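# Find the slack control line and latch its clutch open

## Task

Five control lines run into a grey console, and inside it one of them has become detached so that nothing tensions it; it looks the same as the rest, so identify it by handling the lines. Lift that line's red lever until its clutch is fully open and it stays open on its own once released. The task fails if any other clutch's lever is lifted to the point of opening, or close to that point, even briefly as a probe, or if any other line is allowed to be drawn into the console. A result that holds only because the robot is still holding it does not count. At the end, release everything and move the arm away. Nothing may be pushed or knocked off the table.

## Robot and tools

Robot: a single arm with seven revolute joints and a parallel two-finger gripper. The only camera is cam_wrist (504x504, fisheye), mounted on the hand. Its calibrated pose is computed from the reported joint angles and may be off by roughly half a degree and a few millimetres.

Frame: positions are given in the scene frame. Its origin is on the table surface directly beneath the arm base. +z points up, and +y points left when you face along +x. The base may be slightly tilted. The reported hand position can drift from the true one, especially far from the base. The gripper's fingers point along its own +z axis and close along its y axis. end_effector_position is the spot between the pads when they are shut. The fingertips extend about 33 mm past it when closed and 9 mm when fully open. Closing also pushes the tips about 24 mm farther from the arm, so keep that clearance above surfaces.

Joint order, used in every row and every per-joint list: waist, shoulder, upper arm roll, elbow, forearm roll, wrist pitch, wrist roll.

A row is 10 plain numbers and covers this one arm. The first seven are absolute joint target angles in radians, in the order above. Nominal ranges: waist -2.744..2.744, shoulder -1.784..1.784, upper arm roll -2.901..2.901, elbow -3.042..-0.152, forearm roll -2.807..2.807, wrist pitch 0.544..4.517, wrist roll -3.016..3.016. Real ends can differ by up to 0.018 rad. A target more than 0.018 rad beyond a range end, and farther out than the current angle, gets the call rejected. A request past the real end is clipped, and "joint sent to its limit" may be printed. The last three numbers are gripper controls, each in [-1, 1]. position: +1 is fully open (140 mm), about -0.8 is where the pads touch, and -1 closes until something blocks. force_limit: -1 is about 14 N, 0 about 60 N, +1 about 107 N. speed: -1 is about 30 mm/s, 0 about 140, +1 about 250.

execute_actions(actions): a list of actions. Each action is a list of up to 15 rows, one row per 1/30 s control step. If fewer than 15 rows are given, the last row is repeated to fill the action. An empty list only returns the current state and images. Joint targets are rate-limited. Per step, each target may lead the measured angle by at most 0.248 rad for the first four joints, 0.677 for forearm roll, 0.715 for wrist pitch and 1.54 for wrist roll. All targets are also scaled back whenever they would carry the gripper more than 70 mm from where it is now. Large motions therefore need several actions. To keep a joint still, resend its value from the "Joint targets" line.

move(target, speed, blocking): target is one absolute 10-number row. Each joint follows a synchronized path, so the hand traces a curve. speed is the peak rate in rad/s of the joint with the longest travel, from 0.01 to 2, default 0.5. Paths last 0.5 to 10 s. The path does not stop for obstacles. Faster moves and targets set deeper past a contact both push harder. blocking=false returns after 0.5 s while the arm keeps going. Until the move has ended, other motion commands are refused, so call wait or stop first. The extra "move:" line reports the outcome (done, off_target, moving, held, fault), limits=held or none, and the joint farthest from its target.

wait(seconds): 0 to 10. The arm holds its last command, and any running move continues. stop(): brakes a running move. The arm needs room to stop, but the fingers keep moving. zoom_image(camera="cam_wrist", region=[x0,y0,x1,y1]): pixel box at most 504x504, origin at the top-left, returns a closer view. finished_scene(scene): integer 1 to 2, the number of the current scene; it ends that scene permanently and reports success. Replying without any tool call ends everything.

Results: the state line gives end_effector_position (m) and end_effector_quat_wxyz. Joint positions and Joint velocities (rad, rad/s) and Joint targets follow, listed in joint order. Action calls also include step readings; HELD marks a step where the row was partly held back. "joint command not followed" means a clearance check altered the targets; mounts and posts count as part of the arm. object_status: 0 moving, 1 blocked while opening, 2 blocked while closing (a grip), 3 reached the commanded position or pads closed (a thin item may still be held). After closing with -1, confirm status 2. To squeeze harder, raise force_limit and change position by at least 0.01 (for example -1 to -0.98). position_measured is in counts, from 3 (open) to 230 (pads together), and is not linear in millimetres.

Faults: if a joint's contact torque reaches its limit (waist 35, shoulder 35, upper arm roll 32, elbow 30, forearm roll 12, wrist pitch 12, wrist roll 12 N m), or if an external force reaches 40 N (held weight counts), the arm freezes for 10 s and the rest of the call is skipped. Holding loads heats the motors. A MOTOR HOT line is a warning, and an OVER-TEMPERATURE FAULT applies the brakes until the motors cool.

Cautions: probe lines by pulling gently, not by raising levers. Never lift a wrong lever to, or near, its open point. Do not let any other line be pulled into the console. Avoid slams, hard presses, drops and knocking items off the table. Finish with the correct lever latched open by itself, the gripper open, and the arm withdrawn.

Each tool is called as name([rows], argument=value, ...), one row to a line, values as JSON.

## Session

execute_actions(actions=[])

Scene clock: 0.00 s.
end_effector_position=(+0.0969, +0.1681, +0.1664) position_measured=3 object_status=3 end_effector_quat_wxyz=(+0.288, +0.412, +0.718, -0.481)
Joint names: [waist, shoulder, upper arm roll, elbow, forearm roll, wrist pitch, wrist roll]
Joint positions: [ 1.315  0.223  0.038 -2.315 -0.2    1.367 -2.199]
Joint velocities: [-0.001 -0.001  0.001  0.     0.    -0.001 -0.   ]
Joint targets: [1.315 0.223 0.038 -2.315 -0.200 1.367 -2.199]
camera_calibration (this result's frames):
cam_wrist: T_world_to_cam=[[0.944244, 0.145086, -0.295556, -0.0631584], [0.281577, 0.109394, 0.953282, -0.19335], [0.17064, -0.983353, 0.0624416, 0.321999], [0, 0, 0, 1]] pos_world=[0.0591339, 0.346954, 0.145545]

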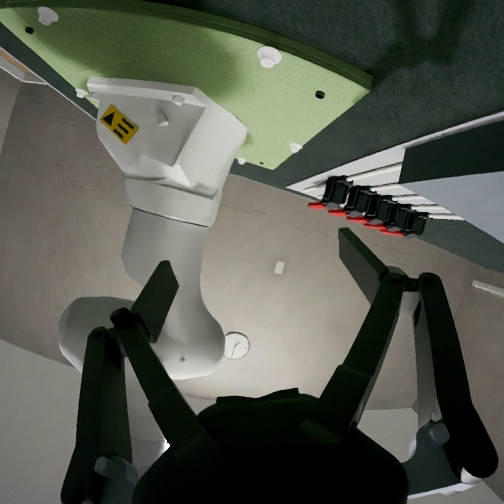

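Raise first, then go overhead.

move(target=[1.315,-0.35,0,-2.25,0,1.7,-1.5,0.3,-1,0], speed=0.6)

move(target=[0.03,-0.353,0,-2.5,0,2.147,0.05,0.3,-1,0], speed=0.8)

Scene clock: 2.80 s.
end_effector_position=(+0.0861, +0.3742, +0.2958) position_measured=91 object_status=3 end_effector_quat_wxyz=(+0.071, +0.798, +0.593, -0.076)
Joint names: [waist, shoulder, upper arm roll, elbow, forearm roll, wrist pitch, wrist roll]
Joint positions: [ 1.315 -0.35   0.001 -2.249 -0.004  1.698 -1.505]
Joint velocities: [-0.     0.001 -0.002  0.001 -0.001  0.     0.006]
Joint targets: [1.315 -0.350 0.000 -2.250 -0.000 1.700 -1.500]
move: done; limits=none; farthest joint: the wrist roll, 0.005 radians from its target (0.699 radians at the start)
camera_calibration (this result's frames):
cam_wrist: T_world_to_cam=[[0.890427, -0.44984, 0.0691682, 0.0747272], [-0.392385, -0.681758, 0.617446, 0.117201], [-0.230596, -0.576931, -0.783566, 0.65114], [0, 0, 0, 1]] pos_world=[0.129599, 0.489181, 0.432677]

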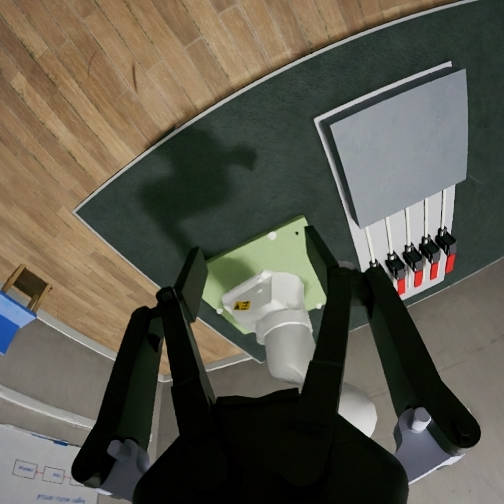

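Scene clock: 6.33 s.
end_effector_position=(+0.4213, +0.0255, +0.2166) position_measured=91 object_status=3 end_effector_quat_wxyz=(+0.003, +0.713, -0.702, +0.005)
Joint names: [waist, shoulder, upper arm roll, elbow, forearm roll, wrist pitch, wrist roll]
Joint positions: [ 0.032 -0.352 -0.001 -2.499 -0.004  2.145  0.045]
Joint velocities: [-0.001 -0.001 -0.002  0.     0.001 -0.001  0.007]
Joint targets: [0.030 -0.353 0.000 -2.500 0.000 2.147 0.050]
move: done; limits=none; farthest joint: the wrist roll, 0.005 radians from its target (1.555 radians at the start)
camera_calibration (this result's frames):
cam_wrist: T_world_to_cam=[[-0.98596, 0.16692, 0.00464652, 0.413603], [0.151839, 0.884605, 0.440929, -0.171046], [0.0694895, 0.435444, -0.89753, 0.337604], [0, 0, 0, 1]] pos_world=[0.410307, -0.0647383, 0.376507]

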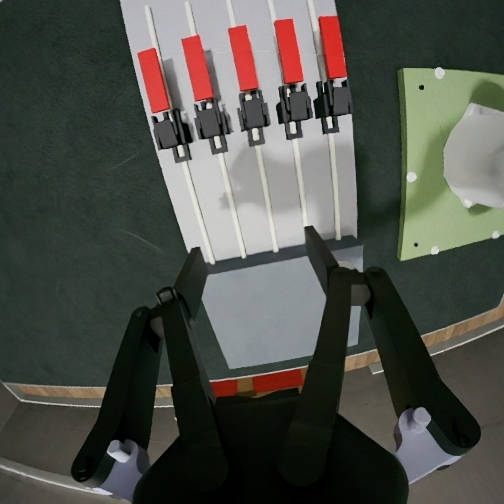

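move(target=[0.005,-0.108,0,-2.628,0,2.52,0.03,0.2,-1,0], speed=0.35)

move(target=[0.005,0.008,0,-2.645,0,2.653,0.03,0.2,-1,0], speed=0.1)

move(target=[0.005,0.008,0,-2.645,0,2.653,0.03,-0.3,-1,-0.7])

move(target=[0.005,0.008,0,-2.645,0,2.653,0.03,0.6,-1,0])

Scene clock: 8.53 s.
end_effector_position=(+0.4260, +0.0144, +0.0914) position_measured=104 object_status=3 end_effector_quat_wxyz=(+0.003, +0.708, -0.706, +0.005)
Joint names: [waist, shoulder, upper arm roll, elbow, forearm roll, wrist pitch, wrist roll]
Joint positions: [ 0.007 -0.109 -0.001 -2.627 -0.004  2.517  0.034]
Joint velocities: [-0.     0.     0.    -0.001 -0.     0.003 -0.002]
Joint targets: [0.005 -0.108 0.000 -2.628 0.000 2.520 0.030]
move: done; limits=none; farthest joint: the forearm roll, 0.004 radians from its target (0.004 radians at the start)
camera_calibration (this result's frames):
cam_wrist: T_world_to_cam=[[-0.983703, 0.179773, 0.00322459, 0.419664], [0.162674, 0.882212, 0.44186, -0.111393], [0.0765896, 0.435183, -0.897078, 0.226728], [0, 0, 0, 1]] pos_world=[0.41358, -0.0758407, 0.25126]

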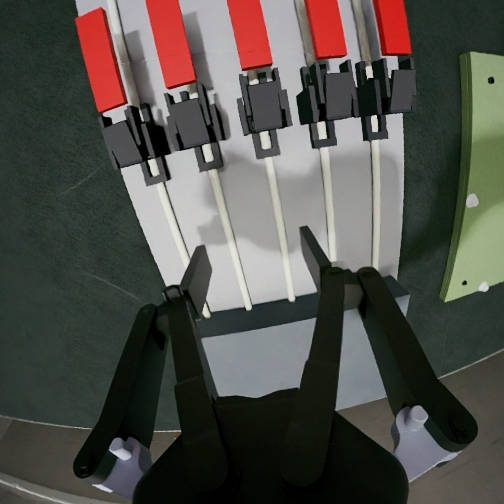

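Scene clock: 10.43 s.
end_effector_position=(+0.4259, +0.0141, +0.0477) position_measured=104 object_status=3 end_effector_quat_wxyz=(+0.002, +0.708, -0.706, +0.005)
Joint names: [waist, shoulder, upper arm roll, elbow, forearm roll, wrist pitch, wrist roll]
Joint positions: [ 0.007  0.007 -0.001 -2.644 -0.004  2.65   0.034]
Joint velocities: [-0.002 -0.     0.     0.    -0.     0.005  0.001]
Joint targets: [0.005 0.008 0.000 -2.645 0.000 2.653 0.030]
move: done; limits=none; farthest joint: the forearm roll, 0.004 radians from its target (0.004 radians at the start)
camera_calibration (this result's frames):
cam_wrist: T_world_to_cam=[[-0.983803, 0.179228, 0.00284668, 0.41984], [0.161994, 0.882176, 0.44218, -0.0915261], [0.0767398, 0.435479, -0.896922, 0.187521], [0, 0, 0, 1]] pos_world=[0.413477, -0.0761665, 0.207468]

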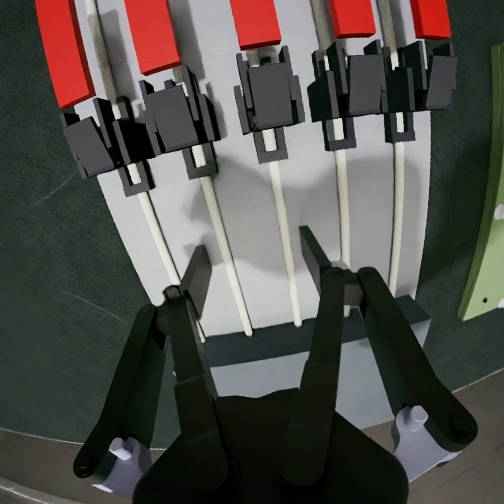

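Scene clock: 11.27 s.
end_effector_position=(+0.4245, +0.0138, +0.0467) position_measured=167 object_status=0 end_effector_quat_wxyz=(+0.003, +0.708, -0.706, +0.004)
Joint names: [waist, shoulder, upper arm roll, elbow, forearm roll, wrist pitch, wrist roll]
Joint positions: [ 0.007  0.007 -0.001 -2.646 -0.004  2.65   0.033]
Joint velocities: [-0.     0.     0.     0.    -0.    -0.     0.001]
Joint targets: [0.005 0.008 0.000 -2.645 0.000 2.653 0.030]
move: done; limits=none; farthest joint: the forearm roll, 0.004 radians from its target (0.004 radians at the start)
camera_calibration (this result's frames):
cam_wrist: T_world_to_cam=[[-0.983723, 0.179609, 0.00553281, 0.418384], [0.163548, 0.882154, 0.441653, -0.0912781], [0.0744439, 0.435368, -0.897169, 0.187879], [0, 0, 0, 1]] pos_world=[0.412516, -0.076421, 0.206558]

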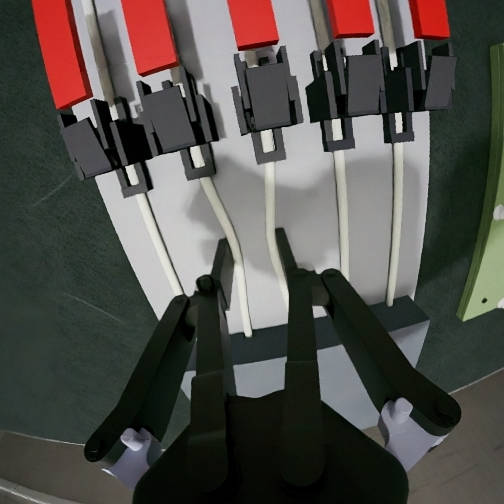

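Scene clock: 12.00 s.
end_effector_position=(+0.4248, +0.0139, +0.0467) position_measured=53 object_status=3 end_effector_quat_wxyz=(+0.003, +0.708, -0.706, +0.004)
Joint names: [waist, shoulder, upper arm roll, elbow, forearm roll, wrist pitch, wrist roll]
Joint positions: [ 0.007  0.007 -0.001 -2.646 -0.004  2.651  0.033]
Joint velocities: [-0.001  0.001  0.    -0.     0.    -0.    -0.001]
Joint targets: [0.005 0.008 0.000 -2.645 0.000 2.653 0.030]
move: done; limits=none; farthest joint: the forearm roll, 0.004 radians from its target (0.004 radians at the start)
camera_calibration (this result's frames):
cam_wrist: T_world_to_cam=[[-0.983731, 0.179584, 0.00474536, 0.41868], [0.16317, 0.882145, 0.44181, -0.0911938], [0.075156, 0.435397, -0.897096, 0.187571], [0, 0, 0, 1]] pos_world=[0.412651, -0.0764099, 0.206573]

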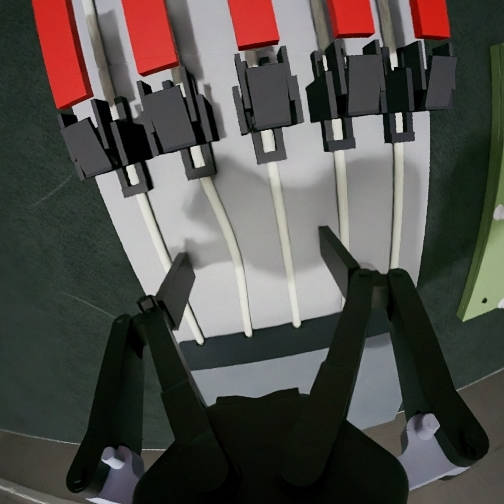

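move(target=[0.005,-0.3,0,-2.6,0,2.3,0.03,0.6,-1,0.5], speed=0.35)

move(target=[-0.421,-0.03,0,-2.384,0,2.354,-0.41,-0.25,-1,0], speed=0.4)

move(target=[-0.421,0.076,0,-2.421,0,2.497,-0.41,-0.25,-1,0], speed=0.12)

Scene clock: 16.80 s.
end_effector_position=(+0.4145, +0.0142, +0.1635) position_measured=53 object_status=3 end_effector_quat_wxyz=(+0.002, +0.708, -0.706, +0.006)
Joint names: [waist, shoulder, upper arm roll, elbow, forearm roll, wrist pitch, wrist roll]
Joint positions: [ 0.007 -0.299 -0.001 -2.6   -0.004  2.303  0.033]
Joint velocities: [ 0.001  0.001 -0.     0.001  0.001 -0.004  0.   ]
Joint targets: [0.005 -0.300 0.000 -2.600 0.000 2.300 0.030]
move: done; limits=none; farthest joint: the forearm roll, 0.004 radians from its target (0.004 radians at the start)
camera_calibration (this result's frames):
cam_wrist: T_world_to_cam=[[-0.98362, 0.180252, 0.000977137, 0.408503], [0.162117, 0.882263, 0.441962, -0.141032], [0.0788025, 0.434881, -0.897033, 0.291383], [0, 0, 0, 1]] pos_world=[0.401714, -0.0759233, 0.323312]

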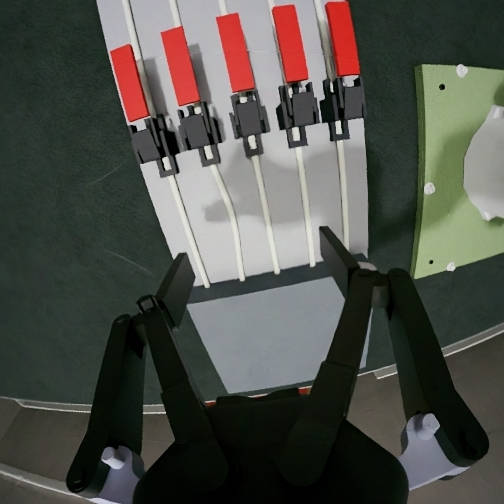

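Scene clock: 19.23 s.
end_effector_position=(+0.4522, -0.1873, +0.1397) position_measured=160 object_status=3 end_effector_quat_wxyz=(+0.003, +0.712, -0.702, +0.004)
Joint names: [waist, shoulder, upper arm roll, elbow, forearm roll, wrist pitch, wrist roll]
Joint positions: [-0.419 -0.031 -0.001 -2.385 -0.004  2.352 -0.405]
Joint velocities: [ 0.001 -0.    -0.001  0.    -0.001 -0.    -0.006]
Joint targets: [-0.421 -0.030 0.000 -2.384 0.000 2.354 -0.410]
move: done; limits=none; farthest joint: the wrist roll, 0.005 radians from its target (0.443 radians at the start)
camera_calibration (this result's frames):
cam_wrist: T_world_to_cam=[[-0.985789, 0.167908, 0.00523962, 0.480019], [0.152913, 0.883968, 0.441834, 0.045671], [0.0695557, 0.436356, -0.897082, 0.359214], [0, 0, 0, 1]] pos_world=[0.441229, -0.277716, 0.29955]

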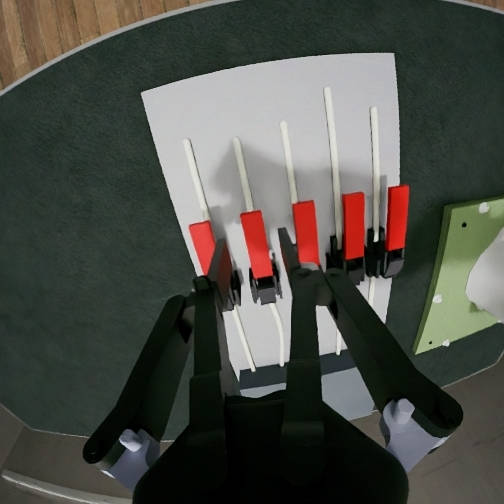

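Scene clock: 21.03 s.
end_effector_position=(+0.4530, -0.1878, +0.0860) position_measured=160 object_status=3 end_effector_quat_wxyz=(+0.003, +0.713, -0.701, +0.005)
Joint names: [waist, shoulder, upper arm roll, elbow, forearm roll, wrist pitch, wrist roll]
Joint positions: [-0.419  0.075 -0.001 -2.42  -0.004  2.494 -0.406]
Joint velocities: [-0.001  0.     0.001 -0.001 -0.001  0.004 -0.001]
Joint targets: [-0.421 0.076 0.000 -2.421 0.000 2.497 -0.410]
move: done; limits=none; farthest joint: the forearm roll, 0.004 radians from its target (0.004 radians at the start)
camera_calibration (this result's frames):
cam_wrist: T_world_to_cam=[[-0.98612, 0.165984, 0.00415574, 0.481036], [0.150715, 0.884343, 0.44184, 0.0708498], [0.0696632, 0.436334, -0.897084, 0.311111], [0, 0, 0, 1]] pos_world=[0.442008, -0.278248, 0.245789]

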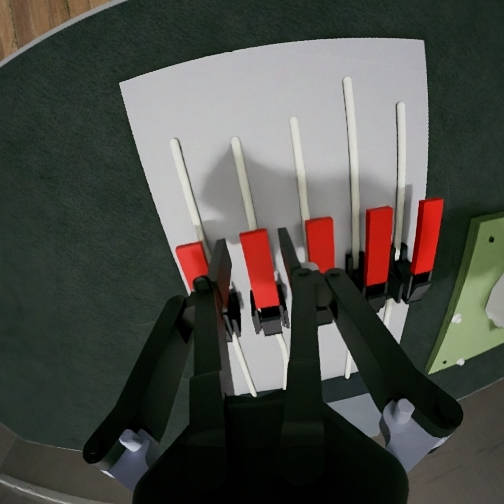

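move(target=[-0.421,0.076,0,-2.421,0,2.497,-0.41,-1,-1,-0.5])

move(target=[-0.398,-0.001,0,-2.422,0,2.421,-0.387,-1,-1,-0.5], speed=0.06)

move(target=[-0.357,-0.068,0,-2.425,0,2.357,-0.346,-1,-1,-0.5], speed=0.06)

move(target=[-0.299,-0.121,0,-2.437,0,2.316,-0.288,-1,-1,-0.5], speed=0.06)

move(target=[-0.23,-0.154,0,-2.455,0,2.302,-0.219,-1,-1,-0.5], speed=0.06)

Scene clock: 22.67 s.
end_effector_position=(+0.4507, -0.1880, +0.0855) position_measured=197 object_status=2 end_effector_quat_wxyz=(+0.004, +0.712, -0.702, +0.002)
Joint names: [waist, shoulder, upper arm roll, elbow, forearm roll, wrist pitch, wrist roll]
Joint positions: [-0.42   0.074 -0.002 -2.422 -0.004  2.49  -0.407]
Joint velocities: [-0.002  0.     0.001 -0.     0.001  0.001 -0.001]
Joint targets: [-0.421 0.076 0.000 -2.421 0.000 2.497 -0.410]
move: done; limits=none; farthest joint: the wrist pitch, 0.007 radians from its target (0.002 radians at the start)
camera_calibration (this result's frames):
cam_wrist: T_world_to_cam=[[-0.98573, 0.168095, 0.00893135, 0.47867], [0.154616, 0.883158, 0.442861, 0.0695162], [0.0665549, 0.437922, -0.896546, 0.312564], [0, 0, 0, 1]] pos_world=[0.440288, -0.278735, 0.245167]

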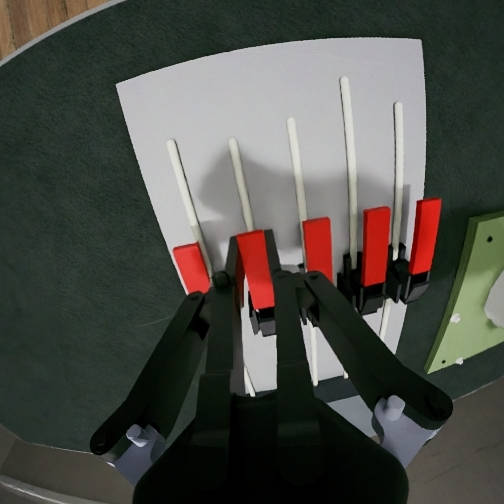

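Scene clock: 24.23 s.
end_effector_position=(+0.4500, -0.1782, +0.1131) position_measured=197 object_status=2 end_effector_quat_wxyz=(+0.003, +0.710, -0.704, +0.004)
Joint names: [waist, shoulder, upper arm roll, elbow, forearm roll, wrist pitch, wrist roll]
Joint positions: [-0.402  0.004 -0.002 -2.424 -0.004  2.425 -0.383]
Joint velocities: [ 0.    -0.001 -0.001 -0.     0.002 -0.001  0.006]
Joint targets: [-0.398 -0.001 0.000 -2.422 0.000 2.421 -0.387]
move: done; limits=none; farthest joint: the shoulder, 0.005 radians from its target (0.075 radians at the start)
camera_calibration (this result's frames):
cam_wrist: T_world_to_cam=[[-0.984835, 0.173389, 0.00599222, 0.476954], [0.158127, 0.882868, 0.442198, 0.0471384], [0.071382, 0.43644, -0.896897, 0.330673], [0, 0, 0, 1]] pos_world=[0.438663, -0.268635, 0.272878]

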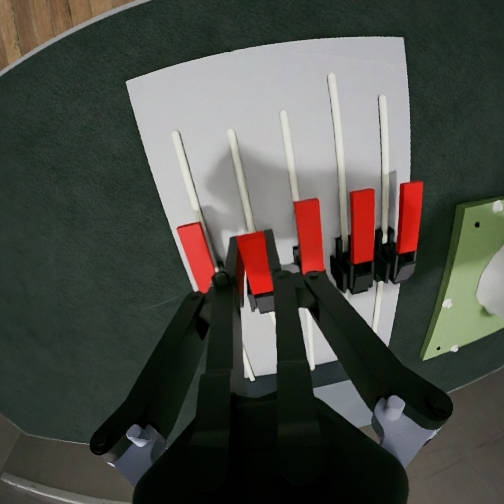

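Scene clock: 25.90 s.
end_effector_position=(+0.4497, -0.1581, +0.1377) position_measured=197 object_status=2 end_effector_quat_wxyz=(+0.003, +0.708, -0.706, +0.003)
Joint names: [waist, shoulder, upper arm roll, elbow, forearm roll, wrist pitch, wrist roll]
Joint positions: [-0.362 -0.062 -0.004 -2.427 -0.004  2.361 -0.34 ]
Joint velocities: [-0.001  0.001 -0.001  0.    -0.     0.     0.004]
Joint targets: [-0.357 -0.068 0.000 -2.425 0.000 2.357 -0.346]
move: done; limits=none; farthest joint: the shoulder, 0.006 radians from its target (0.072 radians at the start)
camera_calibration (this result's frames):
cam_wrist: T_world_to_cam=[[-0.983898, 0.178596, 0.00691557, 0.47321], [0.16319, 0.881895, 0.442302, 0.0160897], [0.0728946, 0.436308, -0.89684, 0.343296], [0, 0, 0, 1]] pos_world=[0.43794, -0.248486, 0.297492]

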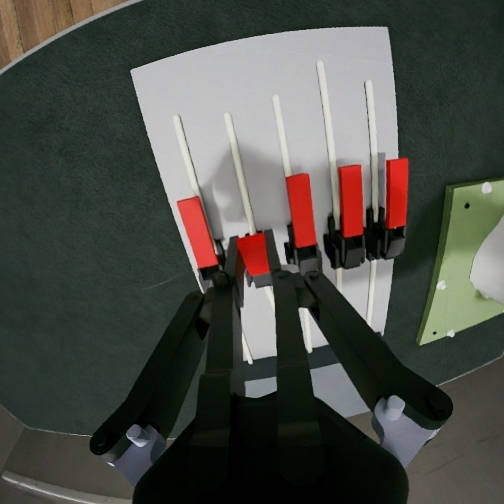

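Scene clock: 27.53 s.
end_effector_position=(+0.4493, -0.1318, +0.1538) position_measured=197 object_status=2 end_effector_quat_wxyz=(+0.003, +0.707, -0.707, +0.003)
Joint names: [waist, shoulder, upper arm roll, elbow, forearm roll, wrist pitch, wrist roll]
Joint positions: [-0.308 -0.115 -0.006 -2.439 -0.004  2.321 -0.283]
Joint velocities: [ 0.001 -0.001 -0.    -0.     0.001  0.     0.005]
Joint targets: [-0.299 -0.121 0.000 -2.437 0.000 2.316 -0.288]
move: done; limits=none; farthest joint: the waist, 0.009 radians from its target (0.063 radians at the start)
camera_calibration (this result's frames):
cam_wrist: T_world_to_cam=[[-0.983164, 0.182607, 0.00656981, 0.468346], [0.166627, 0.881211, 0.442382, -0.0157793], [0.0749927, 0.436029, -0.896803, 0.345317], [0, 0, 0, 1]] pos_world=[0.437194, -0.222187, 0.313585]

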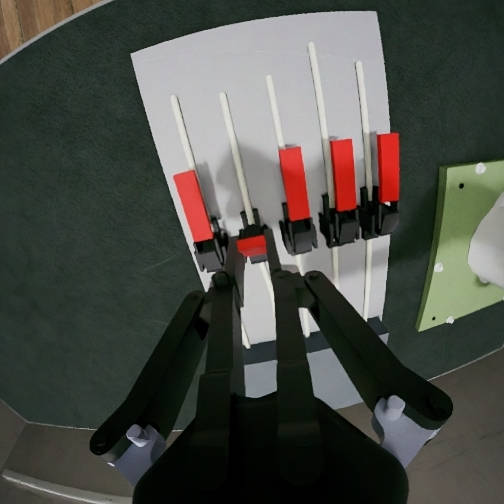

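Scene clock: 29.43 s.
end_effector_position=(+0.4492, -0.1005, +0.1612) position_measured=197 object_status=2 end_effector_quat_wxyz=(+0.004, +0.706, -0.708, +0.004)
Joint names: [waist, shoulder, upper arm roll, elbow, forearm roll, wrist pitch, wrist roll]
Joint positions: [-0.24  -0.15  -0.008 -2.456 -0.005  2.302 -0.216]
Joint velocities: [-0.001 -0.001 -0.    -0.001  0.001 -0.     0.007]
Joint targets: [-0.230 -0.154 0.000 -2.455 0.000 2.302 -0.219]
move: done; limits=none; farthest joint: the waist, 0.010 radians from its target (0.078 radians at the start)
camera_calibration (this result's frames):
cam_wrist: T_world_to_cam=[[-0.982859, 0.18424, 0.00663116, 0.462485], [0.168158, 0.881159, 0.441908, -0.0472499], [0.075574, 0.435448, -0.897036, 0.338006], [0, 0, 0, 1]] pos_world=[0.436959, -0.190758, 0.321017]

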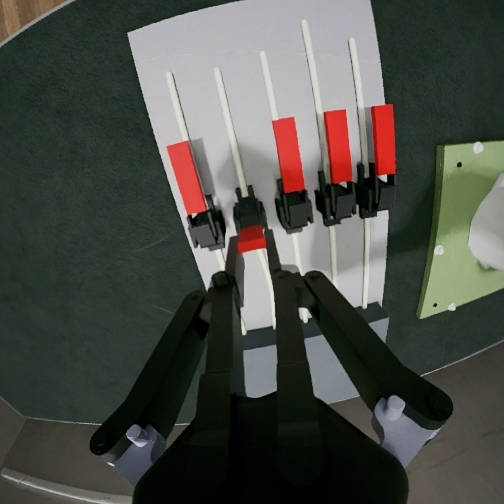

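move(target=[-0.159,-0.162,0,-2.482,0,2.315,-0.148,-1,-1,-0.5], speed=0.06)

move(target=[-0.095,-0.141,0,-2.507,0,2.361,-0.084,-1,-1,-0.5], speed=0.06)

move(target=[-0.049,-0.094,0,-2.532,0,2.433,-0.038,-1,-1,-0.5], speed=0.06)

move(target=[-0.027,-0.043,0,-2.546,0,2.498,-0.016,-1,-1,-0.5], speed=0.06)

move(target=[-0.02,0.022,0,-2.557,0,2.575,-0.009,-1,-1,-0.5], speed=0.05)

Scene clock: 33.10 s.
end_effector_position=(+0.4491, -0.0672, +0.1578) position_measured=197 object_status=2 end_effector_quat_wxyz=(+0.004, +0.708, -0.706, +0.004)
Joint names: [waist, shoulder, upper arm roll, elbow, forearm roll, wrist pitch, wrist roll]
Joint positions: [-0.169 -0.163 -0.007 -2.48  -0.007  2.312 -0.147]
Joint velocities: [-0.     0.001 -0.001 -0.001  0.001 -0.     0.005]
Joint targets: [-0.159 -0.162 0.000 -2.482 0.000 2.315 -0.148]
move: done; limits=none; farthest joint: the waist, 0.010 radians from its target (0.081 radians at the start)
camera_calibration (this result's frames):
cam_wrist: T_world_to_cam=[[-0.983772, 0.179299, 0.00668835, 0.456323], [0.16387, 0.882686, 0.440469, -0.0728422], [0.0730719, 0.434417, -0.897743, 0.321619], [0, 0, 0, 1]] pos_world=[0.437353, -0.157238, 0.317764]

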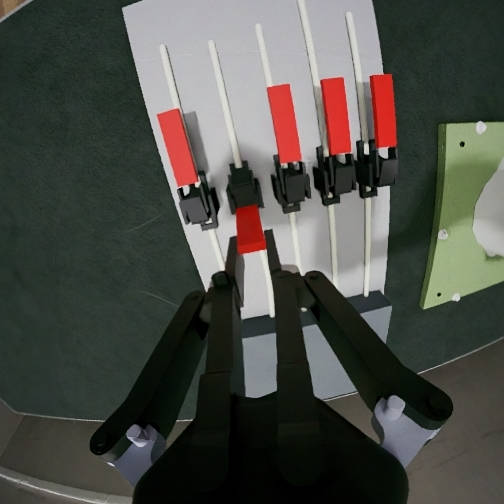

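Scene clock: 34.93 s.
end_effector_position=(+0.4489, -0.0343, +0.1421) position_measured=198 object_status=2 end_effector_quat_wxyz=(+0.005, +0.712, -0.702, +0.003)
Joint names: [waist, shoulder, upper arm roll, elbow, forearm roll, wrist pitch, wrist roll]
Joint positions: [-0.1   -0.145 -0.004 -2.505 -0.006  2.353 -0.086]
Joint velocities: [ 0.001 -0.     0.    -0.001 -0.001  0.001  0.004]
Joint targets: [-0.095 -0.141 0.000 -2.507 0.000 2.361 -0.084]
move: done; limits=none; farthest joint: the wrist pitch, 0.008 radians from its target (0.049 radians at the start)
camera_calibration (this result's frames):
cam_wrist: T_world_to_cam=[[-0.985582, 0.16896, 0.00896186, 0.450512], [0.155636, 0.884538, 0.439737, -0.0910528], [0.0663709, 0.434792, -0.898082, 0.296374], [0, 0, 0, 1]] pos_world=[0.438517, -0.12444, 0.30217]

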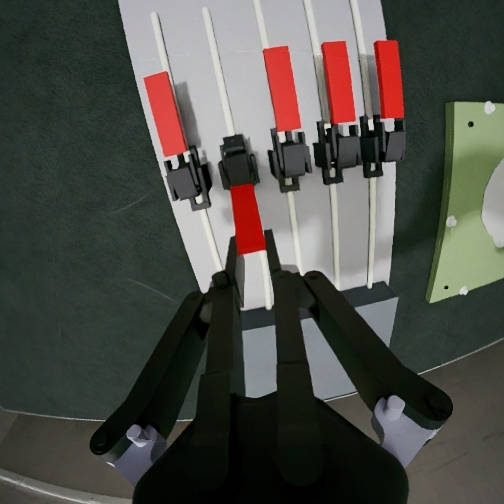

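Scene clock: 36.77 s.
end_effector_position=(+0.4493, -0.0098, +0.1170) position_measured=198 object_status=2 end_effector_quat_wxyz=(+0.004, +0.713, -0.701, +0.003)
Joint names: [waist, shoulder, upper arm roll, elbow, forearm roll, wrist pitch, wrist roll]
Joint positions: [-0.05  -0.099 -0.    -2.53  -0.003  2.425 -0.038]
Joint velocities: [-0.     0.     0.    -0.001 -0.     0.002  0.006]
Joint targets: [-0.049 -0.094 0.000 -2.532 0.000 2.433 -0.038]
move: done; limits=none; farthest joint: the wrist pitch, 0.008 radians from its target (0.080 radians at the start)
camera_calibration (this result's frames):
cam_wrist: T_world_to_cam=[[-0.986212, 0.16525, 0.00889104, 0.447197], [0.152146, 0.884255, 0.441526, -0.100334], [0.0651002, 0.436791, -0.897204, 0.263587], [0, 0, 0, 1]] pos_world=[0.439137, -0.100311, 0.276816]

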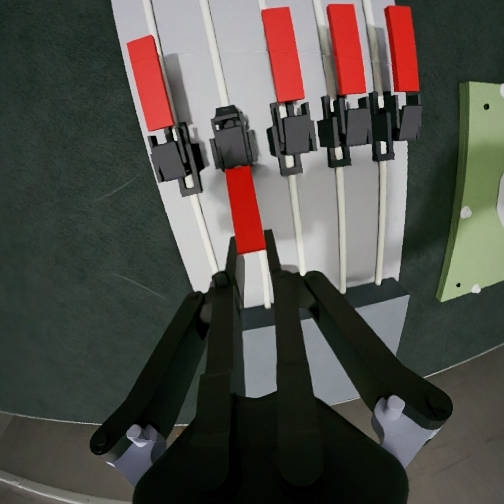

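Scene clock: 38.33 s.
end_effector_position=(+0.4497, +0.0021, +0.0935) position_measured=198 object_status=2 end_effector_quat_wxyz=(+0.004, +0.714, -0.700, +0.002)
Joint names: [waist, shoulder, upper arm roll, elbow, forearm roll, wrist pitch, wrist roll]
Joint positions: [-0.026 -0.047  0.002 -2.545 -0.001  2.491 -0.016]
Joint velocities: [ 0.     0.     0.    -0.001 -0.001  0.003  0.005]
Joint targets: [-0.027 -0.043 0.000 -2.546 0.000 2.498 -0.016]
move: done; limits=none; farthest joint: the wrist pitch, 0.007 radians from its target (0.073 radians at the start)
camera_calibration (this result's frames):
cam_wrist: T_world_to_cam=[[-0.986727, 0.162124, 0.0092599, 0.446055], [0.14946, 0.884397, 0.442159, -0.0993969], [0.0634952, 0.437674, -0.896889, 0.238025], [0, 0, 0, 1]] pos_world=[0.439877, -0.0885871, 0.2533]

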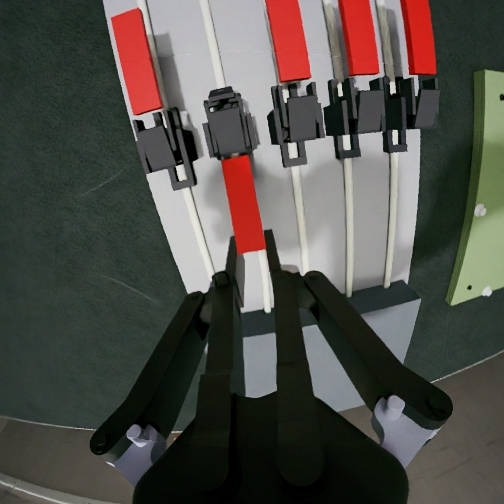

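Scene clock: 40.37 s.
end_effector_position=(+0.4502, +0.0075, +0.0660) position_measured=198 object_status=2 end_effector_quat_wxyz=(+0.004, +0.716, -0.698, +0.002)
Joint names: [waist, shoulder, upper arm roll, elbow, forearm roll, wrist pitch, wrist roll]
Joint positions: [-0.016  0.02   0.004 -2.556 -0.     2.57  -0.009]
Joint velocities: [-0.     0.001  0.001 -0.002  0.001  0.003  0.002]
Joint targets: [-0.020 0.022 0.000 -2.557 0.000 2.575 -0.009]
move: done; limits=none; farthest joint: the wrist pitch, 0.005 radians from its target (0.084 radians at the start)
camera_calibration (this result's frames):
cam_wrist: T_world_to_cam=[[-0.987373, 0.158189, 0.00838458, 0.446318], [0.145495, 0.884665, 0.442943, -0.0904139], [0.0626511, 0.43857, -0.896511, 0.211296], [0, 0, 0, 1]] pos_world=[0.4406, -0.0832846, 0.225735]

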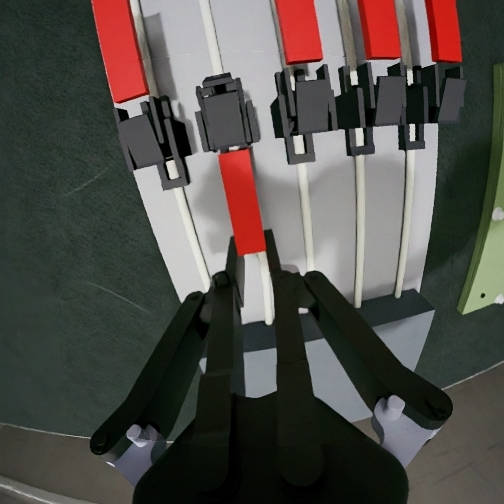

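Not at stop yet.

move(target=[-0.013,0.04,0,-2.559,0,2.594,-0.005,-1,-1,-0.5], speed=0.03)

Scene clock: 41.43 s.
end_effector_position=(+0.4505, +0.0077, +0.0643) position_measured=198 object_status=2 end_effector_quat_wxyz=(+0.003, +0.714, -0.700, +0.003)
Joint names: [waist, shoulder, upper arm roll, elbow, forearm roll, wrist pitch, wrist roll]
Joint positions: [-0.014  0.025  0.003 -2.556 -0.     2.576 -0.004]
Joint velocities: [ 0.001  0.001 -0.     0.     0.     0.001  0.002]
Joint targets: [-0.013 0.040 0.000 -2.559 0.000 2.594 -0.005]
move: off_target; limits=none; farthest joint: the wrist pitch, 0.018 radians from its target (0.024 radians at the start)
camera_calibration (this result's frames):
cam_wrist: T_world_to_cam=[[-0.986715, 0.162274, 0.00780867, 0.446326], [0.148898, 0.884063, 0.443014, -0.0914073], [0.0649863, 0.438292, -0.896481, 0.208565], [0, 0, 0, 1]] pos_world=[0.440453, -0.0830293, 0.223984]

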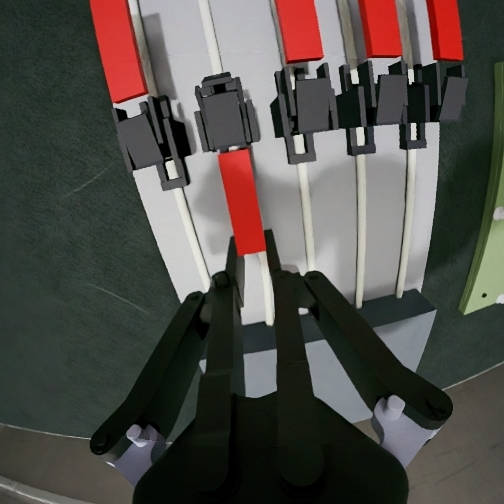

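move(target=[-0.013,0.025,0,-2.556,0,2.576,-0.005,-0.2,-1,-0.5], speed=0.03)

move(target=[-0.013,-0.3,0,-2.45,0,2.15,-0.005,-0.2,-1,-0.5], speed=0.3)

Scene clock: 42.27 s.
end_effector_position=(+0.4505, +0.0072, +0.0647) position_measured=154 object_status=3 end_effector_quat_wxyz=(+0.003, +0.714, -0.700, +0.003)
Joint names: [waist, shoulder, upper arm roll, elbow, forearm roll, wrist pitch, wrist roll]
Joint positions: [-0.014  0.023  0.002 -2.556 -0.     2.574 -0.004]
Joint velocities: [-0.    -0.     0.     0.     0.001 -0.001  0.001]
Joint targets: [-0.013 0.025 0.000 -2.556 0.000 2.576 -0.005]
move: done; limits=none; farthest joint: the shoulder, 0.002 radians from its target (0.000 radians at the start)
camera_calibration (this result's frames):
cam_wrist: T_world_to_cam=[[-0.986463, 0.163787, 0.00801072, 0.446182], [0.150346, 0.883848, 0.442955, -0.0917286], [0.06547, 0.438163, -0.896508, 0.208978], [0, 0, 0, 1]] pos_world=[0.440252, -0.083571, 0.224408]

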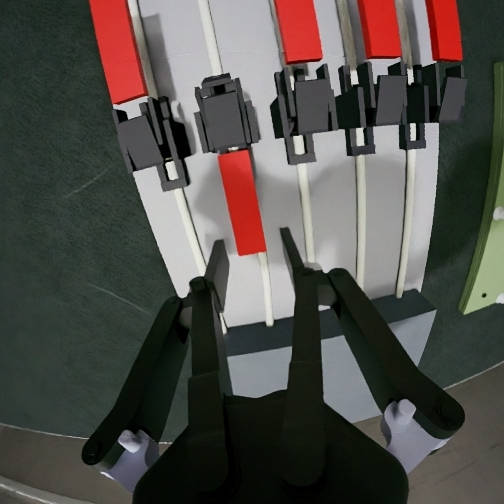

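Scene clock: 44.43 s.
end_effector_position=(+0.4397, +0.0082, +0.2169) position_measured=154 object_status=3 end_effector_quat_wxyz=(+0.001, +0.714, -0.701, +0.005)
Joint names: [waist, shoulder, upper arm roll, elbow, forearm roll, wrist pitch, wrist roll]
Joint positions: [-0.014 -0.299  0.001 -2.45  -0.     2.153 -0.004]
Joint velocities: [ 0.001 -0.     0.     0.001  0.    -0.003  0.   ]
Joint targets: [-0.013 -0.300 0.000 -2.450 0.000 2.150 -0.005]
move: done; limits=none; farthest joint: the wrist pitch, 0.003 radians from its target (0.424 radians at the start)
camera_calibration (this result's frames):
cam_wrist: T_world_to_cam=[[-0.986477, 0.163894, 0.00133527, 0.435616], [0.147468, 0.883996, 0.443626, -0.157275], [0.0715273, 0.437824, -0.896211, 0.342916], [0, 0, 0, 1]] pos_world=[0.42839, -0.0825012, 0.376515]

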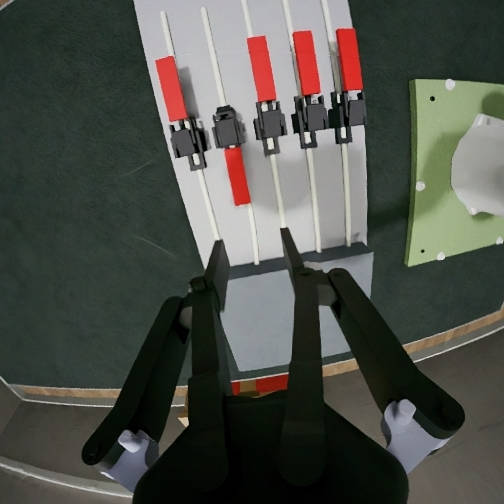

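finished_scene(scene=2)

The scene is finished: the task was done.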